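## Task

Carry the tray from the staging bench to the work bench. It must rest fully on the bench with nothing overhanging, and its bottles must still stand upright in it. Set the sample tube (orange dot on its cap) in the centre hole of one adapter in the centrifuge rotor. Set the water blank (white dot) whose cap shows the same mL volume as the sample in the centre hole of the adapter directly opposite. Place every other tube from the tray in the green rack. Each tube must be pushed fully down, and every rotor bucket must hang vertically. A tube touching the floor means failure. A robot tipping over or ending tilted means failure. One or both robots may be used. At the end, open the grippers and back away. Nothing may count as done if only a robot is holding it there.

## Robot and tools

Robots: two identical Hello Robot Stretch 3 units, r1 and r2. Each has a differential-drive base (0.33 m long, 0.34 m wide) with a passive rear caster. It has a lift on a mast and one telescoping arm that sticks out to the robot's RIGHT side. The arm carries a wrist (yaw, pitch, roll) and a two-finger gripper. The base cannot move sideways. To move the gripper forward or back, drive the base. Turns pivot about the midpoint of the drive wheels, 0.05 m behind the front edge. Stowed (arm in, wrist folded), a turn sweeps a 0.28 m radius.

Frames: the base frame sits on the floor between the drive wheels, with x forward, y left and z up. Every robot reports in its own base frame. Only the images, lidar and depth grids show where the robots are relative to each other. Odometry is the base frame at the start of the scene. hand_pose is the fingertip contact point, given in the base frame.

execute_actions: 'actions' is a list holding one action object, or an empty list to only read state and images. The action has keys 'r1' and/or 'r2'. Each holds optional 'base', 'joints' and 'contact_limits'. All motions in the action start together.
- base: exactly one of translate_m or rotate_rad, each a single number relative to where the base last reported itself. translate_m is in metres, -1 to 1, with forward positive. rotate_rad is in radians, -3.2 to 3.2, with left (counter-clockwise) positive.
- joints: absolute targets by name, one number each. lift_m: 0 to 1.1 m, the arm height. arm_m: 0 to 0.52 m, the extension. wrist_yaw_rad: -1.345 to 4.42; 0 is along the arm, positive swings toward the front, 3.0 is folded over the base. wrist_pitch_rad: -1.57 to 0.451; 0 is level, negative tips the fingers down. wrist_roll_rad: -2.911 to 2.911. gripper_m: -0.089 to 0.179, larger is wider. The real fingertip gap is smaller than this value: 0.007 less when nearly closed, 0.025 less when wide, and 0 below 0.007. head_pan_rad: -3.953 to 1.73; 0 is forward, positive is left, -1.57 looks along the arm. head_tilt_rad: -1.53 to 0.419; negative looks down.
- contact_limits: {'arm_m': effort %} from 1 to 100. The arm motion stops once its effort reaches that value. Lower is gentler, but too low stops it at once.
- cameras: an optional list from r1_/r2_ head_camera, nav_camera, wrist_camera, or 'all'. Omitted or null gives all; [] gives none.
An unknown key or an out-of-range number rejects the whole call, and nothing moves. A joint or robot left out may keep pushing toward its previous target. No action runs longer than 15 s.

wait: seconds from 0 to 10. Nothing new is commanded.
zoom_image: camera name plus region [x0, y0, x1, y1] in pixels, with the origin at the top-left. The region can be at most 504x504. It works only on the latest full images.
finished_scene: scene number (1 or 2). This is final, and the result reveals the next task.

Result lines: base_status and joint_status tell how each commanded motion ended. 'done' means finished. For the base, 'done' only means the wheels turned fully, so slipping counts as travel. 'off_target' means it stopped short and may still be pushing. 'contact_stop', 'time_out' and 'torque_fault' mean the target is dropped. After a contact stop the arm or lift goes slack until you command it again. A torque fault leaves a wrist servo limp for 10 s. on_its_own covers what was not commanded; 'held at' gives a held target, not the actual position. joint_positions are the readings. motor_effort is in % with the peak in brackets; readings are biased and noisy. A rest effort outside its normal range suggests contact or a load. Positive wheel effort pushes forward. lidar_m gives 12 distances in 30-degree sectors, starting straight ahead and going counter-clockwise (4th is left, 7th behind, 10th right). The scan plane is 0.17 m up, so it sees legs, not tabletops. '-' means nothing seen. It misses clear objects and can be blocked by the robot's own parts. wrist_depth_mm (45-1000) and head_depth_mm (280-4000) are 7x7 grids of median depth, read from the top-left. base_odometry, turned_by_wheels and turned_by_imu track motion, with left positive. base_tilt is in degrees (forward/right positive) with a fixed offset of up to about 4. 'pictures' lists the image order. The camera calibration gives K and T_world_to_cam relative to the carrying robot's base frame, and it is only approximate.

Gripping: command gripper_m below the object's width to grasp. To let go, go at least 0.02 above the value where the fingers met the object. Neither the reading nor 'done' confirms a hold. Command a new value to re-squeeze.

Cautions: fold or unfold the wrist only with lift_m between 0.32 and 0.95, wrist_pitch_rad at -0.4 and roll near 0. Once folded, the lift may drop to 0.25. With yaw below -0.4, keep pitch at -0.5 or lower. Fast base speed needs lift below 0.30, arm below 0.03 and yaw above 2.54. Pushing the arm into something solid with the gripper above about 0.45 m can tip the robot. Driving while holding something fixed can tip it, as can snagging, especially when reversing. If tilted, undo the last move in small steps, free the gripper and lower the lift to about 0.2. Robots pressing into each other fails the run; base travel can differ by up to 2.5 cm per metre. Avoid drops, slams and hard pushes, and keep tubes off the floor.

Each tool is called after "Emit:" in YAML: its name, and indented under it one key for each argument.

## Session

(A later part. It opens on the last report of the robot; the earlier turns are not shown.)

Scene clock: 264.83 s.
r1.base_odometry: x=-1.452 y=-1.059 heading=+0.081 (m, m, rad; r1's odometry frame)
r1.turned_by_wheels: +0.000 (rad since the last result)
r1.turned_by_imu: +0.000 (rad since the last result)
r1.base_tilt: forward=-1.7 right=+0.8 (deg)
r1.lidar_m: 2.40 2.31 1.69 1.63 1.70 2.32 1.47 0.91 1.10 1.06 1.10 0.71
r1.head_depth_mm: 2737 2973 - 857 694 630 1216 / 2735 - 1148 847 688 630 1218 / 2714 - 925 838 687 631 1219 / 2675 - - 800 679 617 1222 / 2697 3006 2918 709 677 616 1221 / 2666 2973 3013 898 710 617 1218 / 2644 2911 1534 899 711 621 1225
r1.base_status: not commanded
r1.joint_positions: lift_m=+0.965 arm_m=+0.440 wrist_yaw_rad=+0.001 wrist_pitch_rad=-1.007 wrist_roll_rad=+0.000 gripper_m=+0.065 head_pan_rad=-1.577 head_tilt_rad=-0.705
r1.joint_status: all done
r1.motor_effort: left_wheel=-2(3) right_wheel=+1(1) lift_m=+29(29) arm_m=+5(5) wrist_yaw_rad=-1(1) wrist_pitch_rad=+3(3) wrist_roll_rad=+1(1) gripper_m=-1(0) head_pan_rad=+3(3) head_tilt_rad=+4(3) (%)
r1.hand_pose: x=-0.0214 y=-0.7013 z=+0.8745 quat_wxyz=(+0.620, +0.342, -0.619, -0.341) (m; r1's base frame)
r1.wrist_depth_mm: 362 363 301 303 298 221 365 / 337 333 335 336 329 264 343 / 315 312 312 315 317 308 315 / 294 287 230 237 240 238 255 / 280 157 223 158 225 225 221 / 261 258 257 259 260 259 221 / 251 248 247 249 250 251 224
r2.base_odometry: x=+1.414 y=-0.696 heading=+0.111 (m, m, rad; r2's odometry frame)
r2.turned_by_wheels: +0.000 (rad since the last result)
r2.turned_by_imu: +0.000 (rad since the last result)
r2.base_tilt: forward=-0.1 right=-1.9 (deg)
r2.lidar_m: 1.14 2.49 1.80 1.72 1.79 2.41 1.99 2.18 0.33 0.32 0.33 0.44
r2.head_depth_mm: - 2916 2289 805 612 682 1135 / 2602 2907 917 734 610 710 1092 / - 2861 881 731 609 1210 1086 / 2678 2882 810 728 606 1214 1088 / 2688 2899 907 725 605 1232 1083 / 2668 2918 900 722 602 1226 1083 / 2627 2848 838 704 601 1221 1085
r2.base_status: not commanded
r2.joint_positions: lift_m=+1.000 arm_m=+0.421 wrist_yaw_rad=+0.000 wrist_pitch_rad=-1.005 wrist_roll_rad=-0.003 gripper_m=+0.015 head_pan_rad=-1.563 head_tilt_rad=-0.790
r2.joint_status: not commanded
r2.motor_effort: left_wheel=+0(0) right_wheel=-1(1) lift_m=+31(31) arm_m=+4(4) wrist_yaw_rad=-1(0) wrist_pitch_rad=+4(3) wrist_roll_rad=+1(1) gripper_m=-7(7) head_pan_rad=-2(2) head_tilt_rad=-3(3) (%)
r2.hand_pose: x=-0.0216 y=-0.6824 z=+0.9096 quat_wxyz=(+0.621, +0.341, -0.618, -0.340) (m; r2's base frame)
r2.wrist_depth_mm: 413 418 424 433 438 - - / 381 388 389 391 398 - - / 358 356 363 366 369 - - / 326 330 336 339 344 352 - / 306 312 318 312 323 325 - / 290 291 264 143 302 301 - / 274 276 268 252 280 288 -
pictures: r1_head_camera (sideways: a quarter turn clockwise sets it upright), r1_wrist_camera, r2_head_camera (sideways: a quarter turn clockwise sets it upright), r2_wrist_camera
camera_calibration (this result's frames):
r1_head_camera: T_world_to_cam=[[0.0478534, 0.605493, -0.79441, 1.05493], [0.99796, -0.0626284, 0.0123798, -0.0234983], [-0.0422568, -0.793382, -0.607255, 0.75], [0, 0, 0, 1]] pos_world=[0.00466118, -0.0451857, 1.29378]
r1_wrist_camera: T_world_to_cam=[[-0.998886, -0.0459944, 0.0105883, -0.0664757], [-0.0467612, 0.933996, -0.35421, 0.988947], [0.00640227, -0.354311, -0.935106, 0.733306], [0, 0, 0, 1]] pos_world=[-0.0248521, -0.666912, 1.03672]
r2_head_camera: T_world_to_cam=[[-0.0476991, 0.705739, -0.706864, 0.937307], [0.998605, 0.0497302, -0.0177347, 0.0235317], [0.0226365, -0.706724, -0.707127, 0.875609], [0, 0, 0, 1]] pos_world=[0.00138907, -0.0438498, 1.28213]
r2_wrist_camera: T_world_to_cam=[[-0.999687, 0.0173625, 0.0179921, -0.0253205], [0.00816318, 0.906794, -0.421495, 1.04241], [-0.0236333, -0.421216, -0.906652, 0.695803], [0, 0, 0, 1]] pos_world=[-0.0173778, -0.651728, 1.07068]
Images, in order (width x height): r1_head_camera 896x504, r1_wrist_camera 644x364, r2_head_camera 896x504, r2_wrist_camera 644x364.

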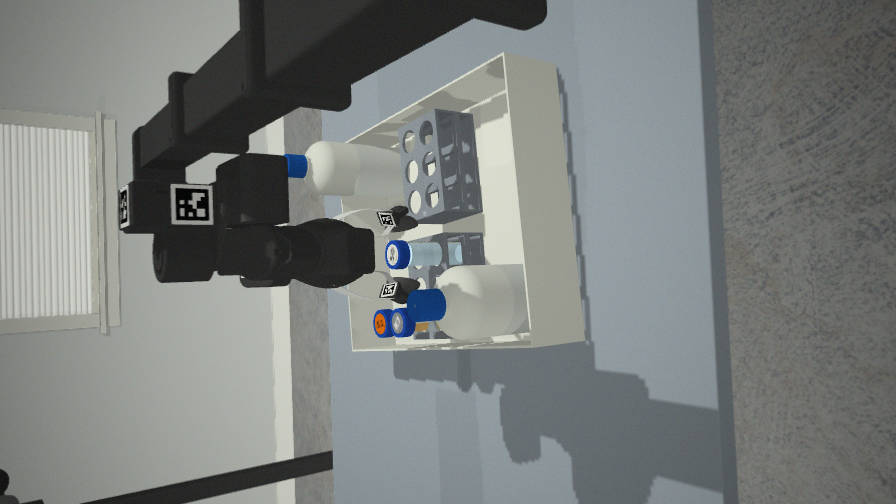

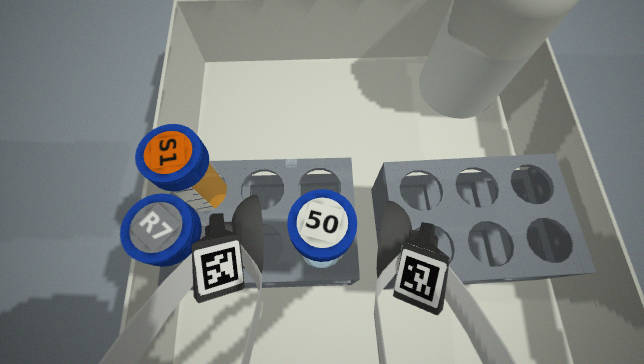

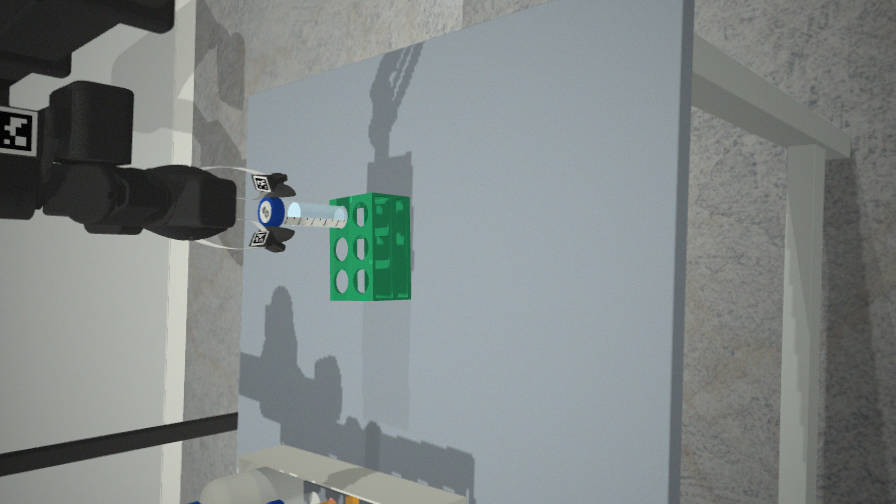

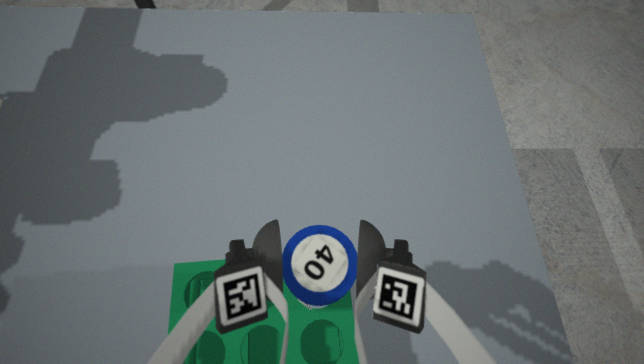

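Emit:
execute_actions:
  actions:
    - {"r2":{"joints":{"lift_m":0.958}},"r1":{"joints":{"lift_m":0.955,"arm_m":0.444}}}
  cameras: []

Emit:
execute_actions:
  actions:
    - {"r2":{"joints":{"gripper_m":0.065}},"r1":{"joints":{"gripper_m":0.015}}}
  cameras: ["r2_head_camera","r1_wrist_camera"]

Emit:
execute_actions:
  actions:
    - {"r2":{"joints":{"lift_m":1.09}},"r1":{"joints":{"lift_m":1.095}}}
  cameras: ["r2_head_camera","r1_wrist_camera","r1_head_camera"]

Scene clock: 271.67 s.
r1.base_odometry: x=-1.452 y=-1.059 heading=+0.081 (m, m, rad; r1's odometry frame)
r1.turned_by_wheels: +0.000 (rad since the last result)
r1.turned_by_imu: +0.000 (rad since the last result)
r1.base_tilt: forward=-1.7 right=+0.7 (deg)
r1.lidar_m: 2.39 2.31 1.69 1.63 1.69 2.33 1.47 0.91 1.10 1.06 1.10 0.71
r1.head_depth_mm: 2751 3042 - 828 683 629 1219 / 2718 2909 1145 848 688 629 1217 / 2703 - 927 838 684 631 1216 / 2708 2900 - 802 681 616 1216 / 2703 3011 3010 709 676 618 1218 / 2685 2998 2987 900 711 619 1221 / 2672 2908 1533 903 711 618 1230
r1.base_status: not commanded
r1.joint_positions: lift_m=+0.955 arm_m=+0.444 wrist_yaw_rad=+0.001 wrist_pitch_rad=-1.007 wrist_roll_rad=+0.000 gripper_m=+0.065 head_pan_rad=-1.577 head_tilt_rad=-0.705
r1.joint_status: all done
r1.motor_effort: left_wheel=-2(2) right_wheel=+1(1) lift_m=+29(28) arm_m=+5(4) wrist_yaw_rad=-1(1) wrist_pitch_rad=+3(3) wrist_roll_rad=+1(0) gripper_m=+0(0) head_pan_rad=+3(3) head_tilt_rad=+3(3) (%)
r1.hand_pose: x=-0.0214 y=-0.7052 z=+0.8645 quat_wxyz=(+0.620, +0.342, -0.619, -0.341) (m; r1's base frame)
r1.wrist_depth_mm: 347 345 295 301 294 216 350 / 324 324 326 324 316 265 327 / 303 268 302 303 303 298 301 / 287 188 222 224 227 229 229 / 269 147 211 147 233 215 213 / 254 198 249 225 249 231 210 / 242 233 240 240 240 242 222
r2.base_odometry: x=+1.414 y=-0.696 heading=+0.111 (m, m, rad; r2's odometry frame)
r2.turned_by_wheels: +0.000 (rad since the last result)
r2.turned_by_imu: +0.000 (rad since the last result)
r2.base_tilt: forward=-0.2 right=-2.0 (deg)
r2.lidar_m: 1.15 2.49 1.80 1.72 1.78 2.40 1.98 2.18 0.33 0.31 0.32 0.44
r2.head_depth_mm: 2559 - 2205 805 612 679 1132 / - 2921 920 734 610 707 1095 / - - 884 731 608 1217 1093 / 2686 2879 879 730 606 1213 1086 / 2667 2880 905 726 603 1231 1089 / 2691 2893 903 722 602 1235 1080 / 2653 2825 839 703 600 1226 1083
r2.base_status: not commanded
r2.joint_positions: lift_m=+0.958 arm_m=+0.421 wrist_yaw_rad=+0.000 wrist_pitch_rad=-1.005 wrist_roll_rad=-0.003 gripper_m=+0.015 head_pan_rad=-1.563 head_tilt_rad=-0.790
r2.joint_status: all done
r2.motor_effort: left_wheel=+0(0) right_wheel=-1(1) lift_m=+31(30) arm_m=+4(3) wrist_yaw_rad=-1(1) wrist_pitch_rad=+4(4) wrist_roll_rad=+1(2) gripper_m=-7(7) head_pan_rad=-2(3) head_tilt_rad=-4(4) (%)
r2.hand_pose: x=-0.0216 y=-0.6824 z=+0.8676 quat_wxyz=(+0.621, +0.341, -0.618, -0.340) (m; r2's base frame)
r2.wrist_depth_mm: 351 363 368 376 380 - - / 333 330 335 343 343 356 - / 307 309 313 318 321 326 - / 287 287 292 296 299 299 - / 267 270 276 211 279 280 - / 252 248 245 142 264 262 976 / 239 234 230 192 243 247 255
pictures: none
No camera images: the call's "cameras" was empty. Leave "cameras" out to get every camera's image.

Scene clock: 272.67 s.
r1.base_odometry: x=-1.452 y=-1.059 heading=+0.081 (m, m, rad; r1's odometry frame)
r1.turned_by_wheels: +0.000 (rad since the last result)
r1.turned_by_imu: +0.000 (rad since the last result)
r1.base_tilt: forward=-1.7 right=+0.7 (deg)
r1.lidar_m: 2.39 2.31 1.69 1.63 1.69 2.32 1.47 0.91 1.10 1.06 1.10 0.71
r1.head_depth_mm: 2704 3037 - 825 685 631 1213 / 2728 2945 1150 845 688 629 1215 / 2736 - 928 836 686 633 1220 / 2711 2927 - 799 681 617 1219 / 2700 2995 2964 758 676 617 1220 / 2707 2991 2963 900 709 619 1221 / 2655 2905 1531 899 710 620 1227
r1.base_status: not commanded
r1.joint_positions: lift_m=+0.955 arm_m=+0.444 wrist_yaw_rad=+0.001 wrist_pitch_rad=-1.008 wrist_roll_rad=+0.000 gripper_m=+0.015 head_pan_rad=-1.577 head_tilt_rad=-0.705
r1.joint_status: all done
r1.motor_effort: left_wheel=-2(2) right_wheel=+2(1) lift_m=+29(29) arm_m=+4(5) wrist_yaw_rad=-1(1) wrist_pitch_rad=+4(4) wrist_roll_rad=+1(1) gripper_m=-8(82) head_pan_rad=+3(3) head_tilt_rad=+4(2) (%)
r1.hand_pose: x=-0.0214 y=-0.7050 z=+0.8644 quat_wxyz=(+0.620, +0.342, -0.618, -0.341) (m; r1's base frame)
r1.wrist_depth_mm: 347 342 297 300 295 217 352 / 323 322 323 323 316 264 327 / 306 268 303 304 304 300 299 / 286 175 223 222 227 227 229 / 268 147 209 144 223 214 212 / 255 200 247 226 239 251 210 / 241 198 240 241 242 242 222
r2.base_odometry: x=+1.414 y=-0.696 heading=+0.111 (m, m, rad; r2's odometry frame)
r2.turned_by_wheels: +0.000 (rad since the last result)
r2.turned_by_imu: +0.000 (rad since the last result)
r2.base_tilt: forward=+0.0 right=-2.0 (deg)
r2.lidar_m: 1.15 2.49 1.80 1.72 1.78 2.41 1.98 2.18 0.33 0.32 0.32 0.44
r2.head_depth_mm: 2558 - 2198 806 613 681 1134 / - 2909 919 735 611 708 1092 / - - 883 731 609 1213 1089 / 2672 2856 878 727 606 1212 1088 / 2671 2887 907 726 604 1230 1083 / 2683 2904 899 724 602 1226 1079 / 2639 2824 839 704 601 1227 1081
r2.base_status: not commanded
r2.joint_positions: lift_m=+0.958 arm_m=+0.421 wrist_yaw_rad=+0.000 wrist_pitch_rad=-1.005 wrist_roll_rad=-0.003 gripper_m=+0.065 head_pan_rad=-1.563 head_tilt_rad=-0.790
r2.joint_status: all done
r2.motor_effort: left_wheel=+0(0) right_wheel=-1(1) lift_m=+31(31) arm_m=+4(4) wrist_yaw_rad=-1(0) wrist_pitch_rad=+4(4) wrist_roll_rad=+2(1) gripper_m=+0(80) head_pan_rad=-2(2) head_tilt_rad=-4(3) (%)
r2.hand_pose: x=-0.0216 y=-0.6824 z=+0.8676 quat_wxyz=(+0.621, +0.341, -0.618, -0.340) (m; r2's base frame)
r2.wrist_depth_mm: 355 361 368 371 378 - - / 332 334 336 341 344 349 - / 303 307 309 318 321 325 - / 287 287 289 297 295 300 - / 268 270 276 154 281 279 - / 250 248 - 196 - 264 999 / 238 238 212 194 244 248 257
pictures: r1_wrist_camera, r2_head_camera (sideways: a quarter turn clockwise sets it upright)
camera_calibration (this result's frames):
r1_wrist_camera: T_world_to_cam=[[-0.998886, -0.0460072, 0.0105381, -0.0665062], [-0.0467627, 0.934397, -0.353151, 0.988215], [0.00640079, -0.35325, -0.935507, 0.723601], [0, 0, 0, 1]] pos_world=[-0.0248521, -0.670832, 1.02662]
r2_head_camera: T_world_to_cam=[[-0.0476991, 0.705739, -0.706864, 0.937307], [0.998605, 0.0497302, -0.0177347, 0.0235317], [0.0226365, -0.706724, -0.707127, 0.875609], [0, 0, 0, 1]] pos_world=[0.00138907, -0.0438498, 1.28213]
Images, in order (width x height): r1_wrist_camera 644x364, r2_head_camera 896x504.

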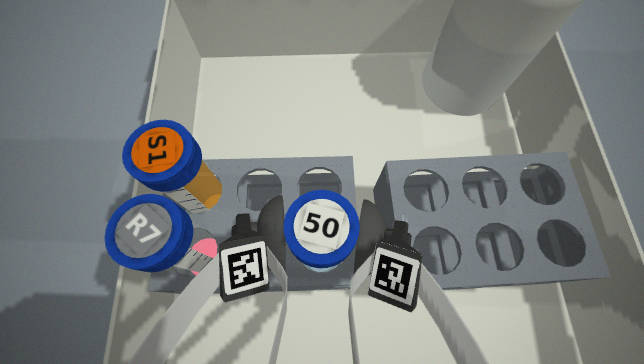

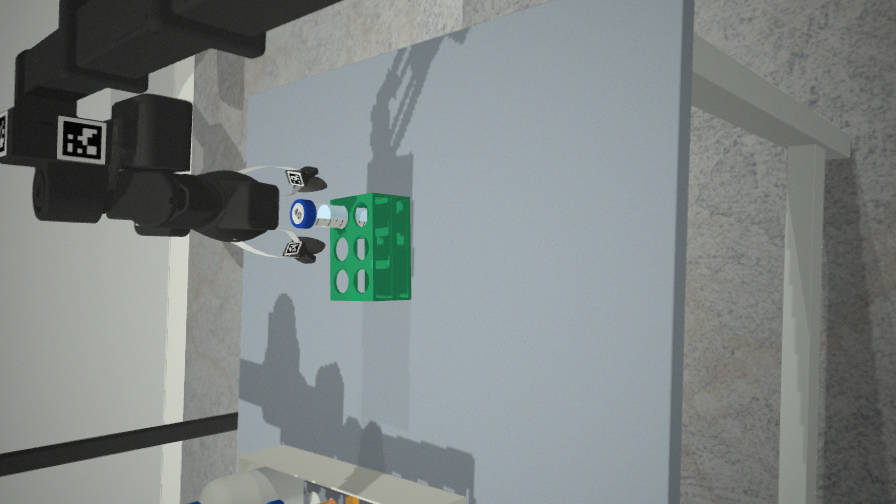

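Scene clock: 274.77 s.
r1.base_odometry: x=-1.452 y=-1.059 heading=+0.081 (m, m, rad; r1's odometry frame)
r1.turned_by_wheels: +0.000 (rad since the last result)
r1.turned_by_imu: +0.000 (rad since the last result)
r1.base_tilt: forward=-1.8 right=+0.5 (deg)
r1.lidar_m: 2.40 2.31 1.69 1.63 1.70 2.32 1.47 0.91 1.10 1.06 1.10 0.70
r1.head_depth_mm: 2774 3033 1202 888 704 630 1213 / 2739 3008 2906 847 688 630 1220 / 2830 3013 952 838 685 633 1211 / - - 993 824 681 616 1219 / 2699 2964 2975 758 678 618 1220 / 2679 2931 2967 897 709 617 1225 / 2651 2913 1531 903 712 618 1220
r1.base_status: not commanded
r1.joint_positions: lift_m=+1.095 arm_m=+0.444 wrist_yaw_rad=+0.001 wrist_pitch_rad=-1.009 wrist_roll_rad=+0.000 gripper_m=+0.015 head_pan_rad=-1.577 head_tilt_rad=-0.705
r1.joint_status: all done
r1.motor_effort: left_wheel=-2(2) right_wheel=+1(2) lift_m=+42(44) arm_m=+4(5) wrist_yaw_rad=-1(1) wrist_pitch_rad=+4(4) wrist_roll_rad=+1(1) gripper_m=-8(9) head_pan_rad=+3(3) head_tilt_rad=+3(3) (%)
r1.hand_pose: x=-0.0214 y=-0.7048 z=+1.0038 quat_wxyz=(+0.620, +0.342, -0.618, -0.342) (m; r1's base frame)
r1.wrist_depth_mm: 521 530 529 526 537 542 542 / 492 497 494 494 492 493 505 / 455 456 449 447 374 458 473 / 430 435 428 436 436 434 443 / 405 415 404 144 358 404 415 / 388 386 377 380 376 382 392 / 368 370 365 366 364 361 373
r2.base_odometry: x=+1.414 y=-0.696 heading=+0.111 (m, m, rad; r2's odometry frame)
r2.turned_by_wheels: +0.000 (rad since the last result)
r2.turned_by_imu: +0.000 (rad since the last result)
r2.base_tilt: forward=+0.1 right=-2.1 (deg)
r2.lidar_m: 1.15 2.50 1.79 1.72 1.78 2.40 1.98 2.18 0.33 0.32 0.33 0.44
r2.head_depth_mm: 2661 2922 2284 805 612 681 1131 / 2661 2901 922 733 611 708 1089 / - 2851 913 730 609 1212 1091 / 2685 2875 912 727 607 1212 1084 / 2672 2886 906 724 604 1234 1084 / 2677 2880 903 722 602 1229 1081 / 2638 2814 840 705 602 1226 1083
r2.base_status: not commanded
r2.joint_positions: lift_m=+1.090 arm_m=+0.421 wrist_yaw_rad=+0.000 wrist_pitch_rad=-1.005 wrist_roll_rad=-0.003 gripper_m=+0.065 head_pan_rad=-1.563 head_tilt_rad=-0.790
r2.joint_status: all done
r2.motor_effort: left_wheel=+0(0) right_wheel=-1(1) lift_m=+45(47) arm_m=+4(3) wrist_yaw_rad=+0(1) wrist_pitch_rad=+4(4) wrist_roll_rad=+2(1) gripper_m=+1(1) head_pan_rad=-2(3) head_tilt_rad=-5(5) (%)
r2.hand_pose: x=-0.0216 y=-0.6824 z=+0.9992 quat_wxyz=(+0.621, +0.341, -0.618, -0.340) (m; r2's base frame)
r2.wrist_depth_mm: - - - - - - - / 494 496 497 510 515 - - / 449 458 466 466 470 - - / 420 426 425 438 442 - - / 395 395 411 409 411 - - / 372 380 - 352 - - - / 352 357 345 346 360 - -
pictures: r1_head_camera (sideways: a quarter turn clockwise sets it upright), r1_wrist_camera, r2_head_camera (sideways: a quarter turn clockwise sets it upright)
camera_calibration (this result's frames):
r1_head_camera: T_world_to_cam=[[0.0478533, 0.605493, -0.794411, 1.05493], [0.99796, -0.0626283, 0.0123798, -0.0234983], [-0.0422567, -0.793382, -0.607255, 0.749999], [0, 0, 0, 1]] pos_world=[0.00466118, -0.0451857, 1.29378]
r1_wrist_camera: T_world_to_cam=[[-0.998886, -0.0460161, 0.0104985, -0.0679329], [-0.0467626, 0.934709, -0.352323, 1.03665], [0.00639951, -0.352421, -0.93582, 0.85498], [0, 0, 0, 1]] pos_world=[-0.0248522, -0.670778, 1.16606]
r2_head_camera: T_world_to_cam=[[-0.0476989, 0.705739, -0.706864, 0.937307], [0.998605, 0.04973, -0.0177347, 0.0235317], [0.0226363, -0.706724, -0.707127, 0.875609], [0, 0, 0, 1]] pos_world=[0.00138906, -0.0438498, 1.28213]
Images, in order (width x height): r1_head_camera 896x504, r1_wrist_camera 644x364, r2_head_camera 896x504.

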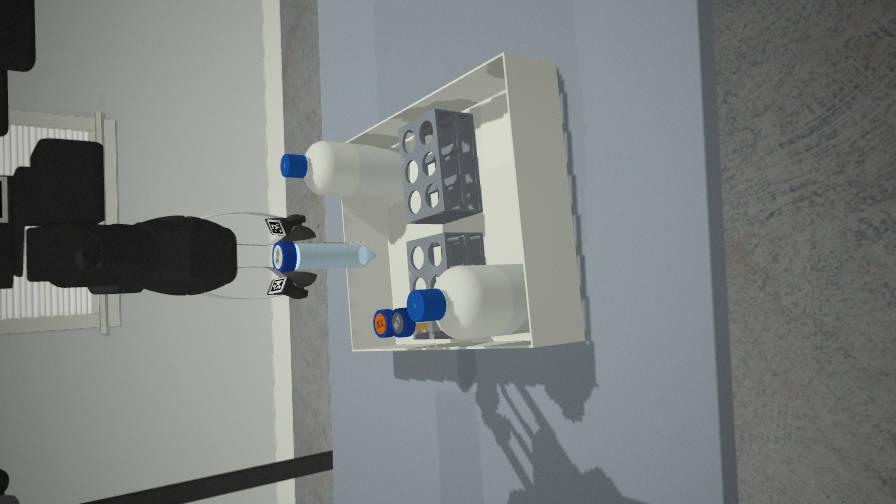

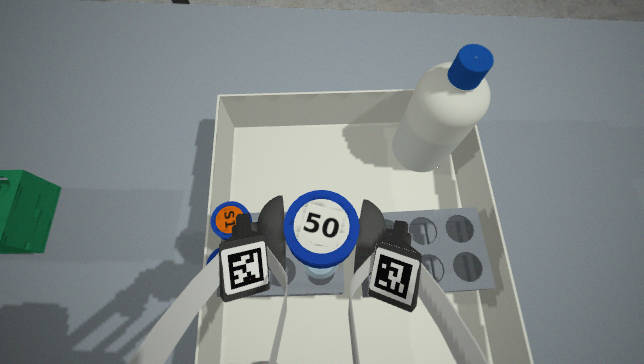

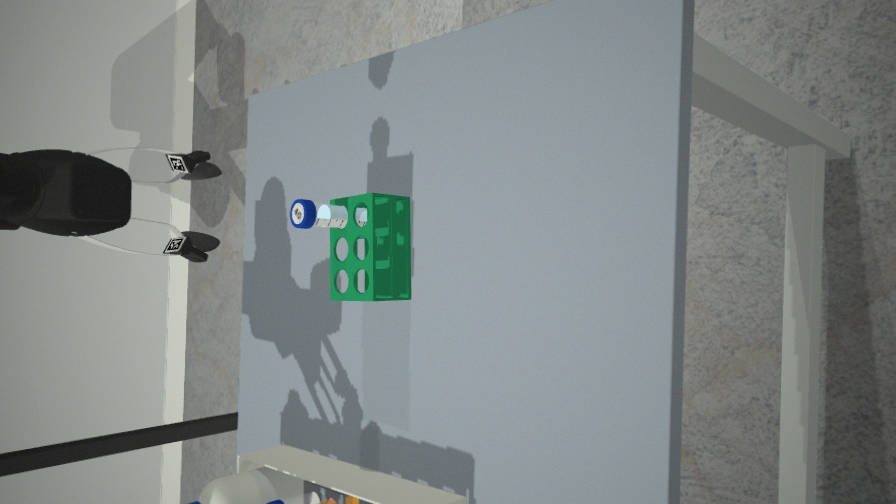

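Emit:
execute_actions:
  actions:
    - {"r2":{"base":{"translate_m":0.369},"joints":{"arm_m":0.43}},"r1":{"base":{"translate_m":-1.0},"joints":{"arm_m":0.419}}}
  cameras: []

Emit:
execute_actions:
  actions:
    - {"r2":{"joints":{"lift_m":1.0}},"r1":{"base":{"translate_m":-0.225}}}
  cameras: ["r2_wrist_camera","r1_wrist_camera","r1_head_camera"]

Scene clock: 298.40 s.
r1.base_odometry: x=-2.448 y=-1.140 heading=+0.080 (m, m, rad; r1's odometry frame)
r1.turned_by_wheels: +0.000 (rad since the last result)
r1.turned_by_imu: -0.001 (rad since the last result)
r1.base_tilt: forward=-1.8 right=+0.8 (deg)
r1.lidar_m: 1.64 2.31 1.69 1.63 1.69 1.98 1.90 0.53 0.39 0.38 0.43 1.50
r1.head_depth_mm: 827 914 1014 918 644 640 741 / 814 907 1006 915 646 637 733 / - 919 1003 885 880 791 747 / - - 2578 2176 1020 864 773 / 2686 2970 2976 2101 1634 1428 1220 / 2642 2966 2980 899 732 666 817 / 2639 2996 2981 901 712 619 1222
r1.base_status: done
r1.joint_positions: lift_m=+1.095 arm_m=+0.419 wrist_yaw_rad=+0.001 wrist_pitch_rad=-1.009 wrist_roll_rad=+0.000 gripper_m=+0.015 head_pan_rad=-1.577 head_tilt_rad=-0.705
r1.joint_status: all done
r1.motor_effort: left_wheel=-2(7) right_wheel=+1(1) lift_m=+42(41) arm_m=-4(4) wrist_yaw_rad=-1(1) wrist_pitch_rad=+4(4) wrist_roll_rad=+1(1) gripper_m=-9(7) head_pan_rad=+3(3) head_tilt_rad=+2(3) (%)
r1.hand_pose: x=-0.0214 y=-0.6804 z=+1.0038 quat_wxyz=(+0.620, +0.342, -0.618, -0.342) (m; r1's base frame)
r1.wrist_depth_mm: 532 529 539 - 431 405 404 / 499 495 507 - 439 440 446 / 461 460 488 - 422 447 475 / 435 435 - 675 398 453 443 / 414 411 424 144 372 434 430 / 385 388 - 597 352 389 394 / 365 372 - 563 367 385 392
r2.base_odometry: x=+1.781 y=-0.655 heading=+0.111 (m, m, rad; r2's odometry frame)
r2.turned_by_wheels: +0.000 (rad since the last result)
r2.turned_by_imu: -0.002 (rad since the last result)
r2.base_tilt: forward=+0.0 right=-1.9 (deg)
r2.lidar_m: 1.37 2.51 1.81 1.73 1.79 2.41 2.35 0.45 0.32 0.31 0.32 0.43
r2.head_depth_mm: 2668 2935 923 736 612 1227 1092 / 2655 2930 918 734 610 1222 1089 / - 2871 861 694 608 1215 1089 / 2651 2906 800 688 606 1212 1085 / 2684 2870 844 684 604 1205 1083 / 2664 2891 796 652 602 1207 1083 / 2681 2893 897 683 600 1205 1083
r2.base_status: done
r2.joint_positions: lift_m=+1.090 arm_m=+0.430 wrist_yaw_rad=+0.000 wrist_pitch_rad=-1.005 wrist_roll_rad=-0.003 gripper_m=+0.065 head_pan_rad=-1.563 head_tilt_rad=-0.790
r2.joint_status: all done
r2.motor_effort: left_wheel=+1(6) right_wheel=+0(4) lift_m=+45(45) arm_m=+4(5) wrist_yaw_rad=+0(0) wrist_pitch_rad=+3(4) wrist_roll_rad=+1(2) gripper_m=+1(1) head_pan_rad=-2(3) head_tilt_rad=-4(4) (%)
r2.hand_pose: x=-0.0216 y=-0.6914 z=+0.9992 quat_wxyz=(+0.621, +0.341, -0.618, -0.340) (m; r2's base frame)
r2.wrist_depth_mm: - - - - - - - / 486 503 502 507 513 524 532 / 455 467 404 312 477 476 492 / 402 422 424 381 446 440 458 / 367 400 404 407 413 418 425 / 324 325 - 321 - 388 395 / 299 304 349 350 365 370 335
pictures: none
No camera images: the call's "cameras" was empty. Leave "cameras" out to get every camera's image.

Scene clock: 301.63 s.
r1.base_odometry: x=-2.673 y=-1.158 heading=+0.080 (m, m, rad; r1's odometry frame)
r1.turned_by_wheels: +0.000 (rad since the last result)
r1.turned_by_imu: +0.000 (rad since the last result)
r1.base_tilt: forward=-1.6 right=+0.6 (deg)
r1.lidar_m: 1.86 2.31 1.69 1.63 1.70 1.74 1.68 0.53 0.39 0.38 0.39 0.57
r1.head_depth_mm: 829 914 1001 879 639 640 738 / 814 905 1004 920 642 637 729 / - 901 1006 910 642 632 725 / - - 960 921 648 629 718 / 798 880 993 884 648 626 716 / 2649 2965 2986 2200 997 802 731 / 2642 2983 2983 1972 1592 1428 1154
r1.base_status: done
r1.joint_positions: lift_m=+1.095 arm_m=+0.419 wrist_yaw_rad=+0.001 wrist_pitch_rad=-1.009 wrist_roll_rad=+0.000 gripper_m=+0.015 head_pan_rad=-1.577 head_tilt_rad=-0.705
r1.joint_status: not commanded
r1.motor_effort: left_wheel=-2(6) right_wheel=+1(2) lift_m=+42(41) arm_m=-4(4) wrist_yaw_rad=-1(1) wrist_pitch_rad=+4(4) wrist_roll_rad=+1(1) gripper_m=-8(7) head_pan_rad=+3(3) head_tilt_rad=+3(3) (%)
r1.hand_pose: x=-0.0214 y=-0.6804 z=+1.0038 quat_wxyz=(+0.620, +0.342, -0.618, -0.342) (m; r1's base frame)
r1.wrist_depth_mm: 536 - 424 417 413 402 396 / 493 733 457 438 444 447 446 / 469 - 418 433 482 452 419 / 450 - 396 459 437 467 399 / 487 - 376 144 426 417 396 / - - 407 383 390 403 401 / - - 331 384 389 387 390
r2.base_odometry: x=+1.781 y=-0.655 heading=+0.111 (m, m, rad; r2's odometry frame)
r2.turned_by_wheels: +0.000 (rad since the last result)
r2.turned_by_imu: +0.000 (rad since the last result)
r2.base_tilt: forward=+0.1 right=-2.1 (deg)
r2.lidar_m: 1.37 2.51 1.81 1.73 1.78 2.41 2.35 0.45 0.32 0.31 0.32 0.43
r2.head_depth_mm: - 2949 924 736 612 1218 1097 / 2597 2886 922 732 610 1218 1093 / - 2835 851 692 608 1212 1090 / 2673 2885 774 690 606 1212 1089 / 2670 2895 843 684 604 1205 1085 / 2689 2885 792 652 603 1206 1082 / 2677 2913 901 680 602 1196 1081
r2.base_status: not commanded
r2.joint_positions: lift_m=+1.000 arm_m=+0.430 wrist_yaw_rad=+0.000 wrist_pitch_rad=-1.005 wrist_roll_rad=-0.003 gripper_m=+0.065 head_pan_rad=-1.563 head_tilt_rad=-0.790
r2.joint_status: all done
r2.motor_effort: left_wheel=+0(1) right_wheel=-1(1) lift_m=+30(38) arm_m=+4(4) wrist_yaw_rad=-1(0) wrist_pitch_rad=+4(4) wrist_roll_rad=+2(2) gripper_m=+1(1) head_pan_rad=-2(3) head_tilt_rad=-3(4) (%)
r2.hand_pose: x=-0.0216 y=-0.6914 z=+0.9097 quat_wxyz=(+0.621, +0.341, -0.618, -0.340) (m; r2's base frame)
r2.wrist_depth_mm: 411 423 419 420 437 436 443 / 387 318 303 223 399 405 412 / 330 347 349 276 369 379 378 / 322 330 330 330 339 343 348 / 305 310 315 194 321 322 326 / 236 252 - 236 - 301 305 / 225 228 225 222 281 288 284
pictures: r1_head_camera (sideways: a quarter turn clockwise sets it upright), r1_wrist_camera, r2_wrist_camera
camera_calibration (this result's frames):
r1_head_camera: T_world_to_cam=[[0.0478534, 0.605493, -0.79441, 1.05493], [0.99796, -0.0626284, 0.0123798, -0.0234983], [-0.0422568, -0.793382, -0.607255, 0.75], [0, 0, 0, 1]] pos_world=[0.00466118, -0.0451857, 1.29378]
r1_wrist_camera: T_world_to_cam=[[-0.998886, -0.0460181, 0.0104873, -0.0668025], [-0.0467622, 0.934797, -0.35209, 1.01371], [0.00639905, -0.352188, -0.935907, 0.86378], [0, 0, 0, 1]] pos_world=[-0.0248523, -0.646471, 1.16604]
r2_wrist_camera: T_world_to_cam=[[-0.999687, 0.0173641, 0.017992, -0.0251634], [0.0081647, 0.906794, -0.421495, 1.05057], [-0.0236339, -0.421216, -0.906652, 0.692024], [0, 0, 0, 1]] pos_world=[-0.017378, -0.660726, 1.07069]
Images, in order (width x height): r1_head_camera 896x504, r1_wrist_camera 644x364, r2_wrist_camera 644x364.

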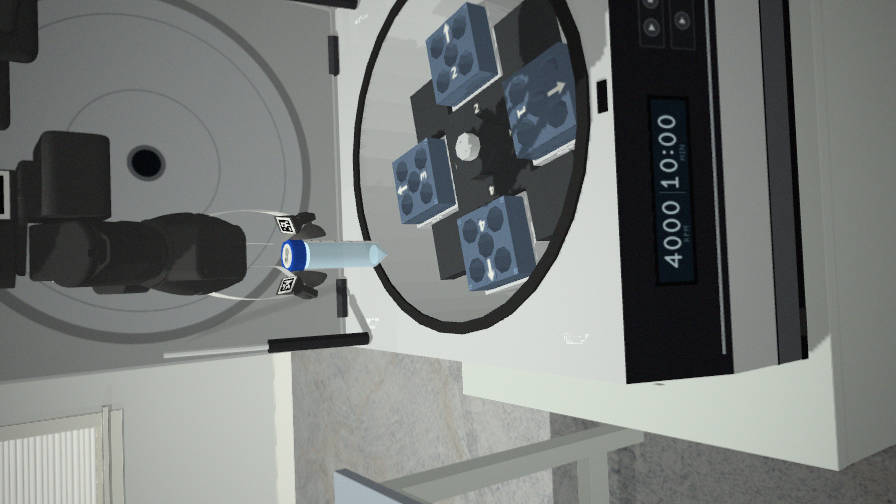

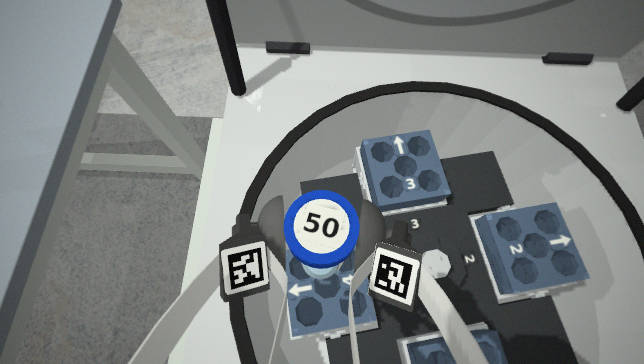

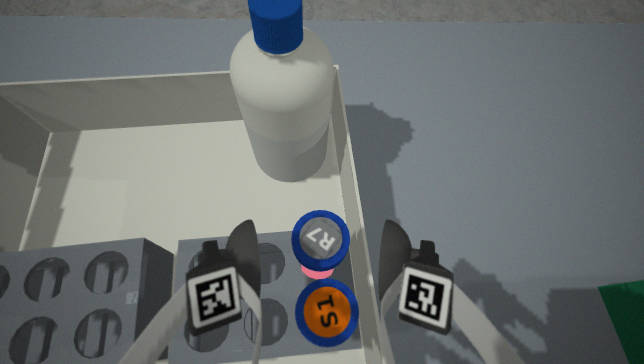

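Emit:
execute_actions:
  actions:
    - {"r2":{"joints":{"arm_m":0.45}},"r1":{"base":{"translate_m":-0.009},"joints":{"lift_m":0.985}}}
  cameras: []

Emit:
execute_actions:
  actions:
    - {"r2":{"joints":{"lift_m":0.96}}}
  cameras: ["r2_wrist_camera","r1_wrist_camera","r1_head_camera"]

Emit:
zoom_image:
  camera: "r1_head_camera"
  region: [340,170,580,330]

Scene clock: 308.53 s.
r1.base_odometry: x=-2.682 y=-1.159 heading=+0.080 (m, m, rad; r1's odometry frame)
r1.turned_by_wheels: +0.000 (rad since the last result)
r1.turned_by_imu: -0.001 (rad since the last result)
r1.base_tilt: forward=-1.6 right=+0.7 (deg)
r1.lidar_m: 1.86 2.31 1.69 1.63 1.70 1.73 1.67 0.53 0.39 0.37 0.39 0.57
r1.head_depth_mm: 816 881 - 896 642 641 737 / 813 - 1007 903 696 636 732 / 798 - 1007 909 640 633 726 / 804 - 978 846 648 631 716 / 799 893 975 883 649 626 716 / 2616 2984 2966 2201 939 787 732 / 2652 2973 2988 2028 1593 1400 772
r1.base_status: done
r1.joint_positions: lift_m=+0.985 arm_m=+0.419 wrist_yaw_rad=+0.001 wrist_pitch_rad=-1.009 wrist_roll_rad=+0.000 gripper_m=+0.015 head_pan_rad=-1.577 head_tilt_rad=-0.705
r1.joint_status: all done
r1.motor_effort: left_wheel=-2(5) right_wheel=+1(4) lift_m=+29(34) arm_m=-4(4) wrist_yaw_rad=-1(1) wrist_pitch_rad=+4(4) wrist_roll_rad=+1(1) gripper_m=-8(7) head_pan_rad=+3(3) head_tilt_rad=+3(3) (%)
r1.hand_pose: x=-0.0214 y=-0.6804 z=+0.8942 quat_wxyz=(+0.619, +0.342, -0.618, -0.342) (m; r1's base frame)
r1.wrist_depth_mm: 480 - 325 331 342 339 333 / - 753 305 348 370 374 323 / - 969 292 384 337 362 356 / - - 299 337 334 338 326 / - - 259 144 303 306 299 / - 243 276 282 284 300 297 / 943 234 270 283 285 291 286
r2.base_odometry: x=+1.781 y=-0.655 heading=+0.111 (m, m, rad; r2's odometry frame)
r2.turned_by_wheels: +0.000 (rad since the last result)
r2.turned_by_imu: +0.000 (rad since the last result)
r2.base_tilt: forward=+0.0 right=-2.0 (deg)
r2.lidar_m: 1.37 2.51 1.80 1.73 1.79 2.42 2.34 0.45 0.32 0.31 0.32 0.43
r2.head_depth_mm: 2728 2896 922 736 612 1223 1094 / 2628 2894 919 733 610 1214 1092 / - 2878 853 692 608 1216 1089 / 2671 2865 773 688 607 1207 1086 / 2685 2895 845 684 605 1206 1090 / 2674 2871 793 652 603 1201 1083 / 2692 2878 897 681 600 1202 1078
r2.base_status: not commanded
r2.joint_positions: lift_m=+1.000 arm_m=+0.450 wrist_yaw_rad=+0.000 wrist_pitch_rad=-1.005 wrist_roll_rad=-0.003 gripper_m=+0.065 head_pan_rad=-1.563 head_tilt_rad=-0.790
r2.joint_status: all done
r2.motor_effort: left_wheel=+0(0) right_wheel=-1(0) lift_m=+30(30) arm_m=+4(4) wrist_yaw_rad=+0(0) wrist_pitch_rad=+4(4) wrist_roll_rad=+1(2) gripper_m=+1(1) head_pan_rad=-3(3) head_tilt_rad=-4(4) (%)
r2.hand_pose: x=-0.0216 y=-0.7114 z=+0.9097 quat_wxyz=(+0.621, +0.341, -0.618, -0.340) (m; r2's base frame)
r2.wrist_depth_mm: - - 416 428 - - - / 380 389 221 218 404 400 406 / 310 331 313 244 370 376 375 / 324 329 327 306 343 347 347 / 307 307 318 309 323 326 323 / 260 256 - 184 - 303 305 / 222 224 228 172 280 283 286
pictures: none
No camera images: the call's "cameras" was empty. Leave "cameras" out to get every camera's image.

Scene clock: 309.70 s.
r1.base_odometry: x=-2.682 y=-1.159 heading=+0.080 (m, m, rad; r1's odometry frame)
r1.turned_by_wheels: +0.000 (rad since the last result)
r1.turned_by_imu: +0.000 (rad since the last result)
r1.base_tilt: forward=-1.5 right=+0.6 (deg)
r1.lidar_m: 1.86 2.31 1.69 1.63 1.70 1.73 1.67 0.53 0.39 0.38 0.39 0.58
r1.head_depth_mm: 817 880 - 896 642 639 740 / 811 - 1000 903 695 637 732 / 796 - 1007 910 641 632 724 / 804 - 980 845 648 630 716 / 800 893 974 879 649 626 715 / 2600 2950 2960 2195 940 784 732 / 2680 2947 2998 2055 1595 1405 772
r1.base_status: not commanded
r1.joint_positions: lift_m=+0.985 arm_m=+0.419 wrist_yaw_rad=+0.001 wrist_pitch_rad=-1.009 wrist_roll_rad=+0.000 gripper_m=+0.015 head_pan_rad=-1.577 head_tilt_rad=-0.705
r1.joint_status: not commanded
r1.motor_effort: left_wheel=-2(2) right_wheel=+1(0) lift_m=+29(29) arm_m=-4(4) wrist_yaw_rad=-1(1) wrist_pitch_rad=+4(5) wrist_roll_rad=+1(0) gripper_m=-8(7) head_pan_rad=+3(2) head_tilt_rad=+2(2) (%)
r1.hand_pose: x=-0.0214 y=-0.6804 z=+0.8942 quat_wxyz=(+0.619, +0.342, -0.618, -0.342) (m; r1's base frame)
r1.wrist_depth_mm: 483 - 326 331 339 339 336 / - 745 305 343 372 377 324 / - 969 292 382 338 358 355 / - - 302 341 336 341 324 / - - 262 144 302 305 301 / - 245 276 282 286 298 296 / 988 234 272 282 288 291 289
r2.base_odometry: x=+1.781 y=-0.655 heading=+0.111 (m, m, rad; r2's odometry frame)
r2.turned_by_wheels: +0.000 (rad since the last result)
r2.turned_by_imu: +0.000 (rad since the last result)
r2.base_tilt: forward=-0.2 right=-1.9 (deg)
r2.lidar_m: 1.37 2.50 1.81 1.73 1.79 2.41 2.34 0.45 0.32 0.31 0.32 0.43
r2.head_depth_mm: 2561 - 920 738 612 1221 1096 / - 2911 920 732 610 1222 1093 / - 2888 857 691 608 1216 1089 / 2647 2868 774 688 606 1210 1087 / 2687 2873 840 683 605 1209 1087 / 2669 2906 791 653 603 1200 1079 / 2669 2880 898 681 601 1201 1080
r2.base_status: not commanded
r2.joint_positions: lift_m=+0.960 arm_m=+0.450 wrist_yaw_rad=+0.000 wrist_pitch_rad=-1.005 wrist_roll_rad=-0.003 gripper_m=+0.065 head_pan_rad=-1.563 head_tilt_rad=-0.790
r2.joint_status: all done
r2.motor_effort: left_wheel=+1(1) right_wheel=-1(1) lift_m=+31(30) arm_m=+4(4) wrist_yaw_rad=+0(1) wrist_pitch_rad=+4(4) wrist_roll_rad=+2(2) gripper_m=+1(1) head_pan_rad=-2(2) head_tilt_rad=-4(4) (%)
r2.hand_pose: x=-0.0216 y=-0.7114 z=+0.8697 quat_wxyz=(+0.621, +0.341, -0.618, -0.340) (m; r2's base frame)
r2.wrist_depth_mm: 355 367 174 181 382 382 396 / 268 269 182 186 350 350 359 / 298 305 305 243 318 328 330 / 286 287 287 283 298 303 304 / 267 269 276 231 282 283 285 / 199 206 - 146 - 263 268 / 185 202 193 134 243 249 254
pictures: r1_head_camera (sideways: a quarter turn clockwise sets it upright), r1_wrist_camera, r2_wrist_camera
camera_calibration (this result's frames):
r1_head_camera: T_world_to_cam=[[0.0478532, 0.605493, -0.79441, 1.05493], [0.99796, -0.0626282, 0.0123798, -0.0234983], [-0.0422566, -0.793382, -0.607255, 0.75], [0, 0, 0, 1]] pos_world=[0.00466119, -0.0451857, 1.29378]
r1_wrist_camera: T_world_to_cam=[[-0.998886, -0.0460207, 0.0104784, -0.0656452], [-0.0467628, 0.934868, -0.351902, 0.974969], [0.00639891, -0.352, -0.935978, 0.76146], [0, 0, 0, 1]] pos_world=[-0.0248523, -0.646454, 1.05649]
r2_wrist_camera: T_world_to_cam=[[-0.999687, 0.0173636, 0.017992, -0.0240967], [0.00816423, 0.906794, -0.421495, 1.05185], [-0.0236338, -0.421216, -0.906652, 0.647328], [0, 0, 0, 1]] pos_world=[-0.0173779, -0.680726, 1.03068]
Images, in order (width x height): r1_head_camera 896x504, r1_wrist_camera 644x364, r2_wrist_camera 644x364.

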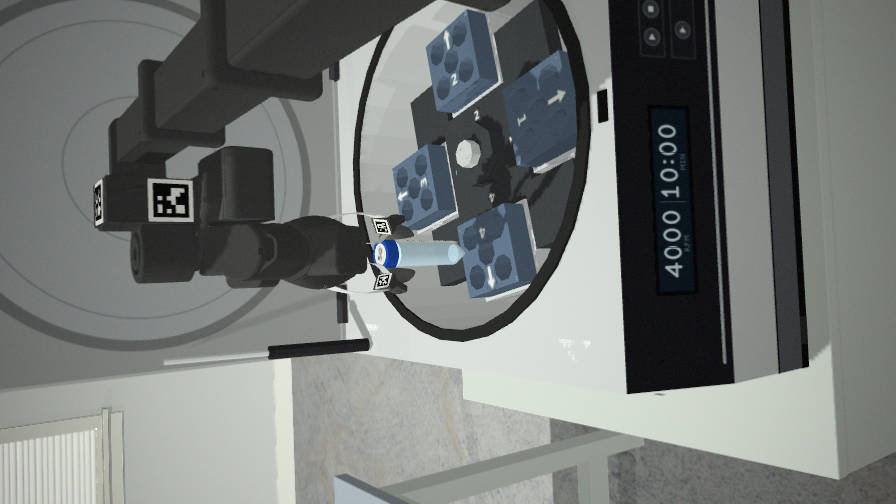

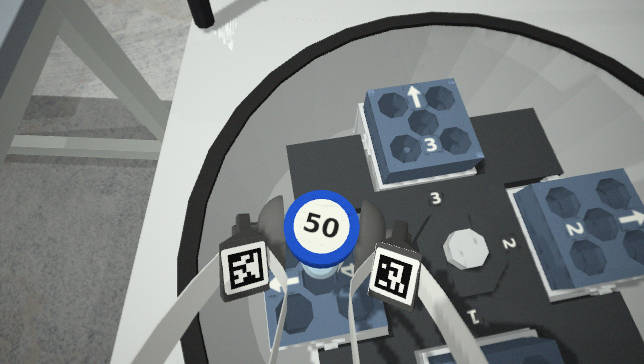

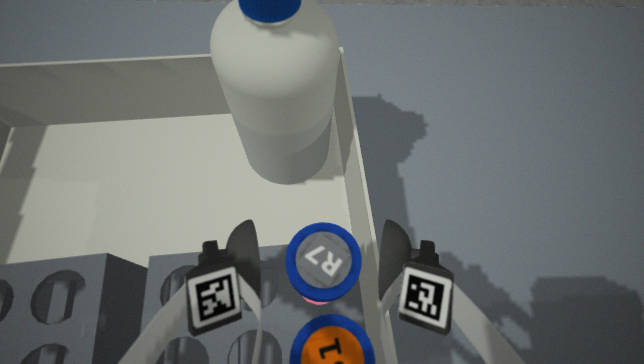

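Region (340, 170, 580, 330) of r1_head_camera's 896x504 image, scaled by 2.100, with more detail than that image has.

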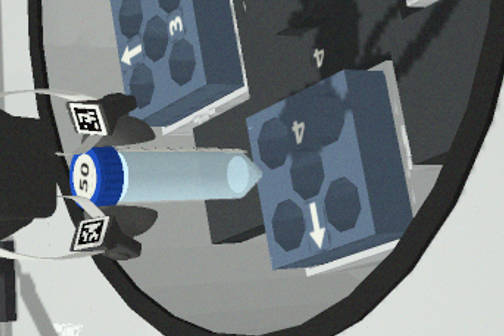

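Emit:
execute_actions:
  actions:
    - {"r2":{"joints":{"gripper_m":0.015}},"r1":{"joints":{"lift_m":0.958}}}
  cameras: []

Emit:
execute_actions:
  actions:
    - {"r2":{"joints":{"lift_m":1.095}}}
  cameras: ["r2_head_camera","r1_wrist_camera","r1_head_camera"]

Emit:
zoom_image:
  camera: "r1_head_camera"
  region: [340,170,580,330]

Scene clock: 316.13 s.
r1.base_odometry: x=-2.682 y=-1.159 heading=+0.080 (m, m, rad; r1's odometry frame)
r1.turned_by_wheels: +0.000 (rad since the last result)
r1.turned_by_imu: +0.000 (rad since the last result)
r1.base_tilt: forward=-1.6 right=+0.6 (deg)
r1.lidar_m: 1.86 2.31 1.69 1.63 1.69 1.73 1.67 0.53 0.39 0.38 0.39 0.58
r1.head_depth_mm: 815 909 - 843 626 639 739 / 809 877 1005 904 695 635 730 / 807 - 1013 909 641 634 724 / 804 869 - 850 647 630 716 / 801 892 977 877 650 626 717 / 2575 2991 3011 2188 940 785 734 / 2685 2978 2985 2053 1584 1405 771
r1.base_status: not commanded
r1.joint_positions: lift_m=+0.958 arm_m=+0.419 wrist_yaw_rad=+0.001 wrist_pitch_rad=-1.009 wrist_roll_rad=+0.000 gripper_m=+0.015 head_pan_rad=-1.577 head_tilt_rad=-0.705
r1.joint_status: all done
r1.motor_effort: left_wheel=-2(2) right_wheel=+0(1) lift_m=+29(30) arm_m=-4(4) wrist_yaw_rad=-1(1) wrist_pitch_rad=+4(5) wrist_roll_rad=+1(1) gripper_m=-8(7) head_pan_rad=+2(3) head_tilt_rad=+2(3) (%)
r1.hand_pose: x=-0.0214 y=-0.6804 z=+0.8672 quat_wxyz=(+0.619, +0.342, -0.618, -0.342) (m; r1's base frame)
r1.wrist_depth_mm: 514 - 295 299 331 319 301 / - 658 276 346 323 370 320 / - 959 268 338 307 325 342 / - 247 302 312 306 310 287 / - 230 259 144 277 276 272 / 979 215 258 256 264 270 273 / 936 205 267 257 259 264 261
r2.base_odometry: x=+1.781 y=-0.655 heading=+0.111 (m, m, rad; r2's odometry frame)
r2.turned_by_wheels: +0.000 (rad since the last result)
r2.turned_by_imu: +0.000 (rad since the last result)
r2.base_tilt: forward=+0.0 right=-2.0 (deg)
r2.lidar_m: 1.37 2.50 1.81 1.73 1.78 2.41 2.34 0.45 0.32 0.31 0.32 0.43
r2.head_depth_mm: 2565 - 922 737 613 1222 1096 / - 2904 918 732 612 1216 1090 / - 2910 854 692 609 1214 1090 / 2666 2872 773 690 606 1211 1087 / 2653 2892 844 684 605 1208 1085 / 2653 2903 793 653 601 1202 1083 / 2689 2912 899 681 599 1198 1083
r2.base_status: not commanded
r2.joint_positions: lift_m=+0.960 arm_m=+0.450 wrist_yaw_rad=+0.000 wrist_pitch_rad=-1.005 wrist_roll_rad=-0.003 gripper_m=+0.015 head_pan_rad=-1.563 head_tilt_rad=-0.790
r2.joint_status: all done
r2.motor_effort: left_wheel=+0(1) right_wheel=-1(1) lift_m=+30(31) arm_m=+3(4) wrist_yaw_rad=-1(1) wrist_pitch_rad=+4(4) wrist_roll_rad=+1(2) gripper_m=-7(84) head_pan_rad=-2(2) head_tilt_rad=-3(3) (%)
r2.hand_pose: x=-0.0216 y=-0.7114 z=+0.8697 quat_wxyz=(+0.621, +0.341, -0.618, -0.340) (m; r2's base frame)
r2.wrist_depth_mm: 368 367 174 181 383 383 388 / 269 272 182 187 351 356 359 / 303 307 301 246 321 322 332 / 284 289 290 284 296 304 306 / 267 270 275 150 279 280 286 / 201 206 237 142 268 266 268 / 188 198 229 134 240 250 250
pictures: none
No camera images: the call's "cameras" was empty. Leave "cameras" out to get every camera's image.

Scene clock: 318.20 s.
r1.base_odometry: x=-2.682 y=-1.159 heading=+0.080 (m, m, rad; r1's odometry frame)
r1.turned_by_wheels: +0.000 (rad since the last result)
r1.turned_by_imu: +0.000 (rad since the last result)
r1.base_tilt: forward=-1.8 right=+0.6 (deg)
r1.lidar_m: 1.86 2.31 1.69 1.63 1.69 1.73 1.67 0.53 0.39 0.37 0.39 0.58
r1.head_depth_mm: 817 911 - 842 628 639 738 / 811 881 1009 905 695 636 729 / 807 - 1012 909 641 631 724 / 806 867 - 846 647 629 717 / 799 895 977 878 648 626 717 / 2588 2960 2965 2174 940 784 733 / 2662 2934 2961 2034 1600 1400 773
r1.base_status: not commanded
r1.joint_positions: lift_m=+0.958 arm_m=+0.419 wrist_yaw_rad=+0.001 wrist_pitch_rad=-1.009 wrist_roll_rad=+0.000 gripper_m=+0.015 head_pan_rad=-1.577 head_tilt_rad=-0.705
r1.joint_status: not commanded
r1.motor_effort: left_wheel=-2(2) right_wheel=+1(1) lift_m=+30(30) arm_m=-4(4) wrist_yaw_rad=-1(1) wrist_pitch_rad=+4(4) wrist_roll_rad=+2(1) gripper_m=-8(8) head_pan_rad=+3(2) head_tilt_rad=+3(3) (%)
r1.hand_pose: x=-0.0214 y=-0.6804 z=+0.8672 quat_wxyz=(+0.619, +0.342, -0.618, -0.342) (m; r1's base frame)
r1.wrist_depth_mm: 513 - 296 300 329 322 303 / - 673 271 348 325 364 327 / - 974 266 340 306 327 344 / - 248 302 308 306 311 286 / - 229 262 144 276 275 272 / 995 214 257 255 263 272 273 / 930 203 268 254 258 263 262
r2.base_odometry: x=+1.781 y=-0.655 heading=+0.111 (m, m, rad; r2's odometry frame)
r2.turned_by_wheels: +0.000 (rad since the last result)
r2.turned_by_imu: +0.000 (rad since the last result)
r2.base_tilt: forward=+0.0 right=-2.0 (deg)
r2.lidar_m: 1.37 2.51 1.81 1.73 1.78 2.42 2.35 0.45 0.32 0.31 0.32 0.43
r2.head_depth_mm: 2652 2941 923 736 612 1224 1094 / 2646 2899 919 733 610 1219 1091 / 2778 2862 882 692 609 1212 1087 / 2647 2878 801 688 607 1211 1091 / 2689 2869 843 683 604 1208 1083 / 2670 2918 795 653 602 1207 1084 / 2699 2879 897 681 600 1198 1082
r2.base_status: not commanded
r2.joint_positions: lift_m=+1.095 arm_m=+0.450 wrist_yaw_rad=+0.000 wrist_pitch_rad=-1.005 wrist_roll_rad=-0.003 gripper_m=+0.015 head_pan_rad=-1.563 head_tilt_rad=-0.790
r2.joint_status: all done
r2.motor_effort: left_wheel=+1(1) right_wheel=-1(1) lift_m=+45(49) arm_m=+4(4) wrist_yaw_rad=-1(0) wrist_pitch_rad=+4(3) wrist_roll_rad=+1(1) gripper_m=-7(7) head_pan_rad=-2(2) head_tilt_rad=-4(4) (%)
r2.hand_pose: x=-0.0216 y=-0.7114 z=+1.0042 quat_wxyz=(+0.621, +0.341, -0.618, -0.340) (m; r2's base frame)
r2.wrist_depth_mm: - - - - - - - / - - - - - - - / 458 464 472 473 481 486 495 / 404 413 422 344 443 457 452 / 374 401 409 151 421 422 431 / 334 384 386 141 394 399 400 / 303 310 349 313 365 373 337
pictures: r1_head_camera (sideways: a quarter turn clockwise sets it upright), r1_wrist_camera, r2_head_camera (sideways: a quarter turn clockwise sets it upright)
camera_calibration (this result's frames):
r1_head_camera: T_world_to_cam=[[0.0478534, 0.605493, -0.79441, 1.05493], [0.99796, -0.0626284, 0.0123798, -0.0234983], [-0.0422568, -0.793382, -0.607255, 0.75], [0, 0, 0, 1]] pos_world=[0.00466118, -0.0451857, 1.29378]
r1_wrist_camera: T_world_to_cam=[[-0.998886, -0.0460212, 0.0104746, -0.0653584], [-0.0467624, 0.934897, -0.351826, 0.965399], [0.00639873, -0.351924, -0.936007, 0.736261], [0, 0, 0, 1]] pos_world=[-0.0248523, -0.646448, 1.02948]
r2_head_camera: T_world_to_cam=[[-0.0476991, 0.705739, -0.706864, 0.937307], [0.998605, 0.0497302, -0.0177347, 0.0235317], [0.0226365, -0.706724, -0.707127, 0.875609], [0, 0, 0, 1]] pos_world=[0.00138907, -0.0438498, 1.28213]
Images, in order (width x height): r1_head_camera 896x504, r1_wrist_camera 644x364, r2_head_camera 896x504.

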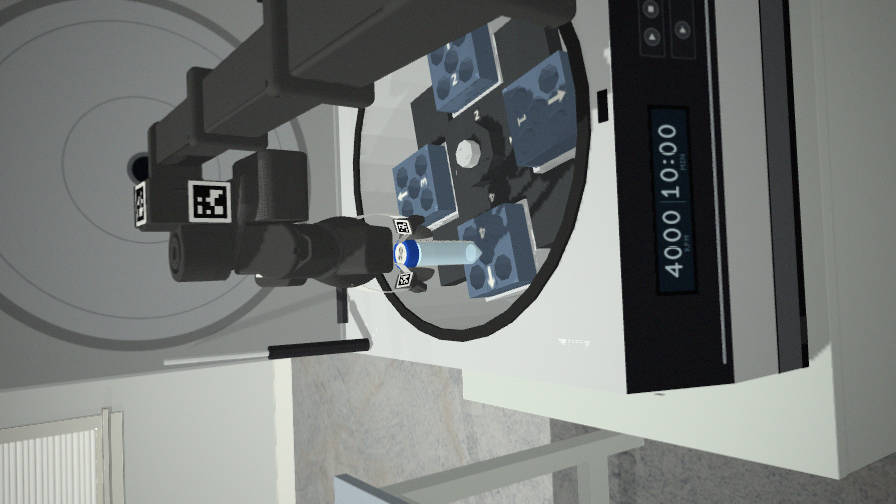

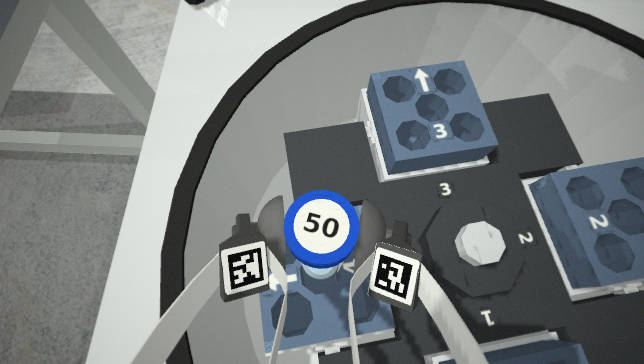

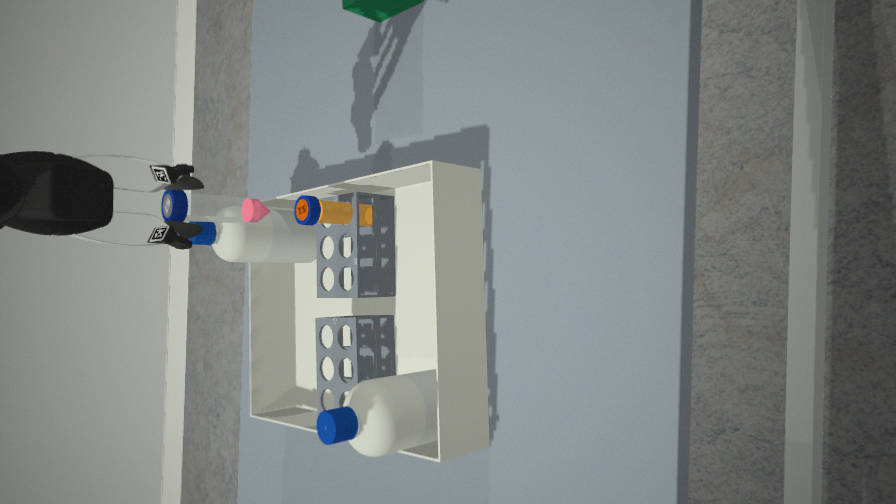

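Region (340, 170, 580, 330) of r1_head_camera's 896x504 image, scaled by 2.100, with more detail than that image has.

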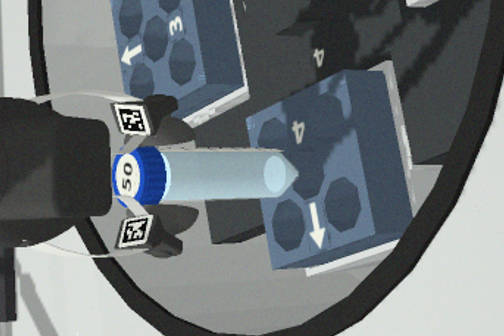

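Emit:
zoom_image:
  camera: "r1_wrist_camera"
  region: [230,180,430,364]

Region (230, 180, 430, 364) of r1_wrist_camera's 644x364 image, scaled by 2.520; it fills the top 464 rows of this view, and the rest is white.

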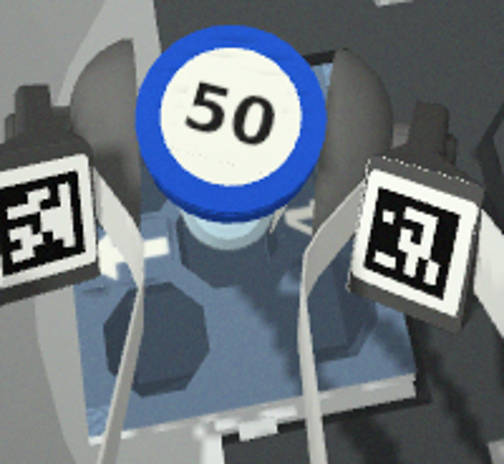

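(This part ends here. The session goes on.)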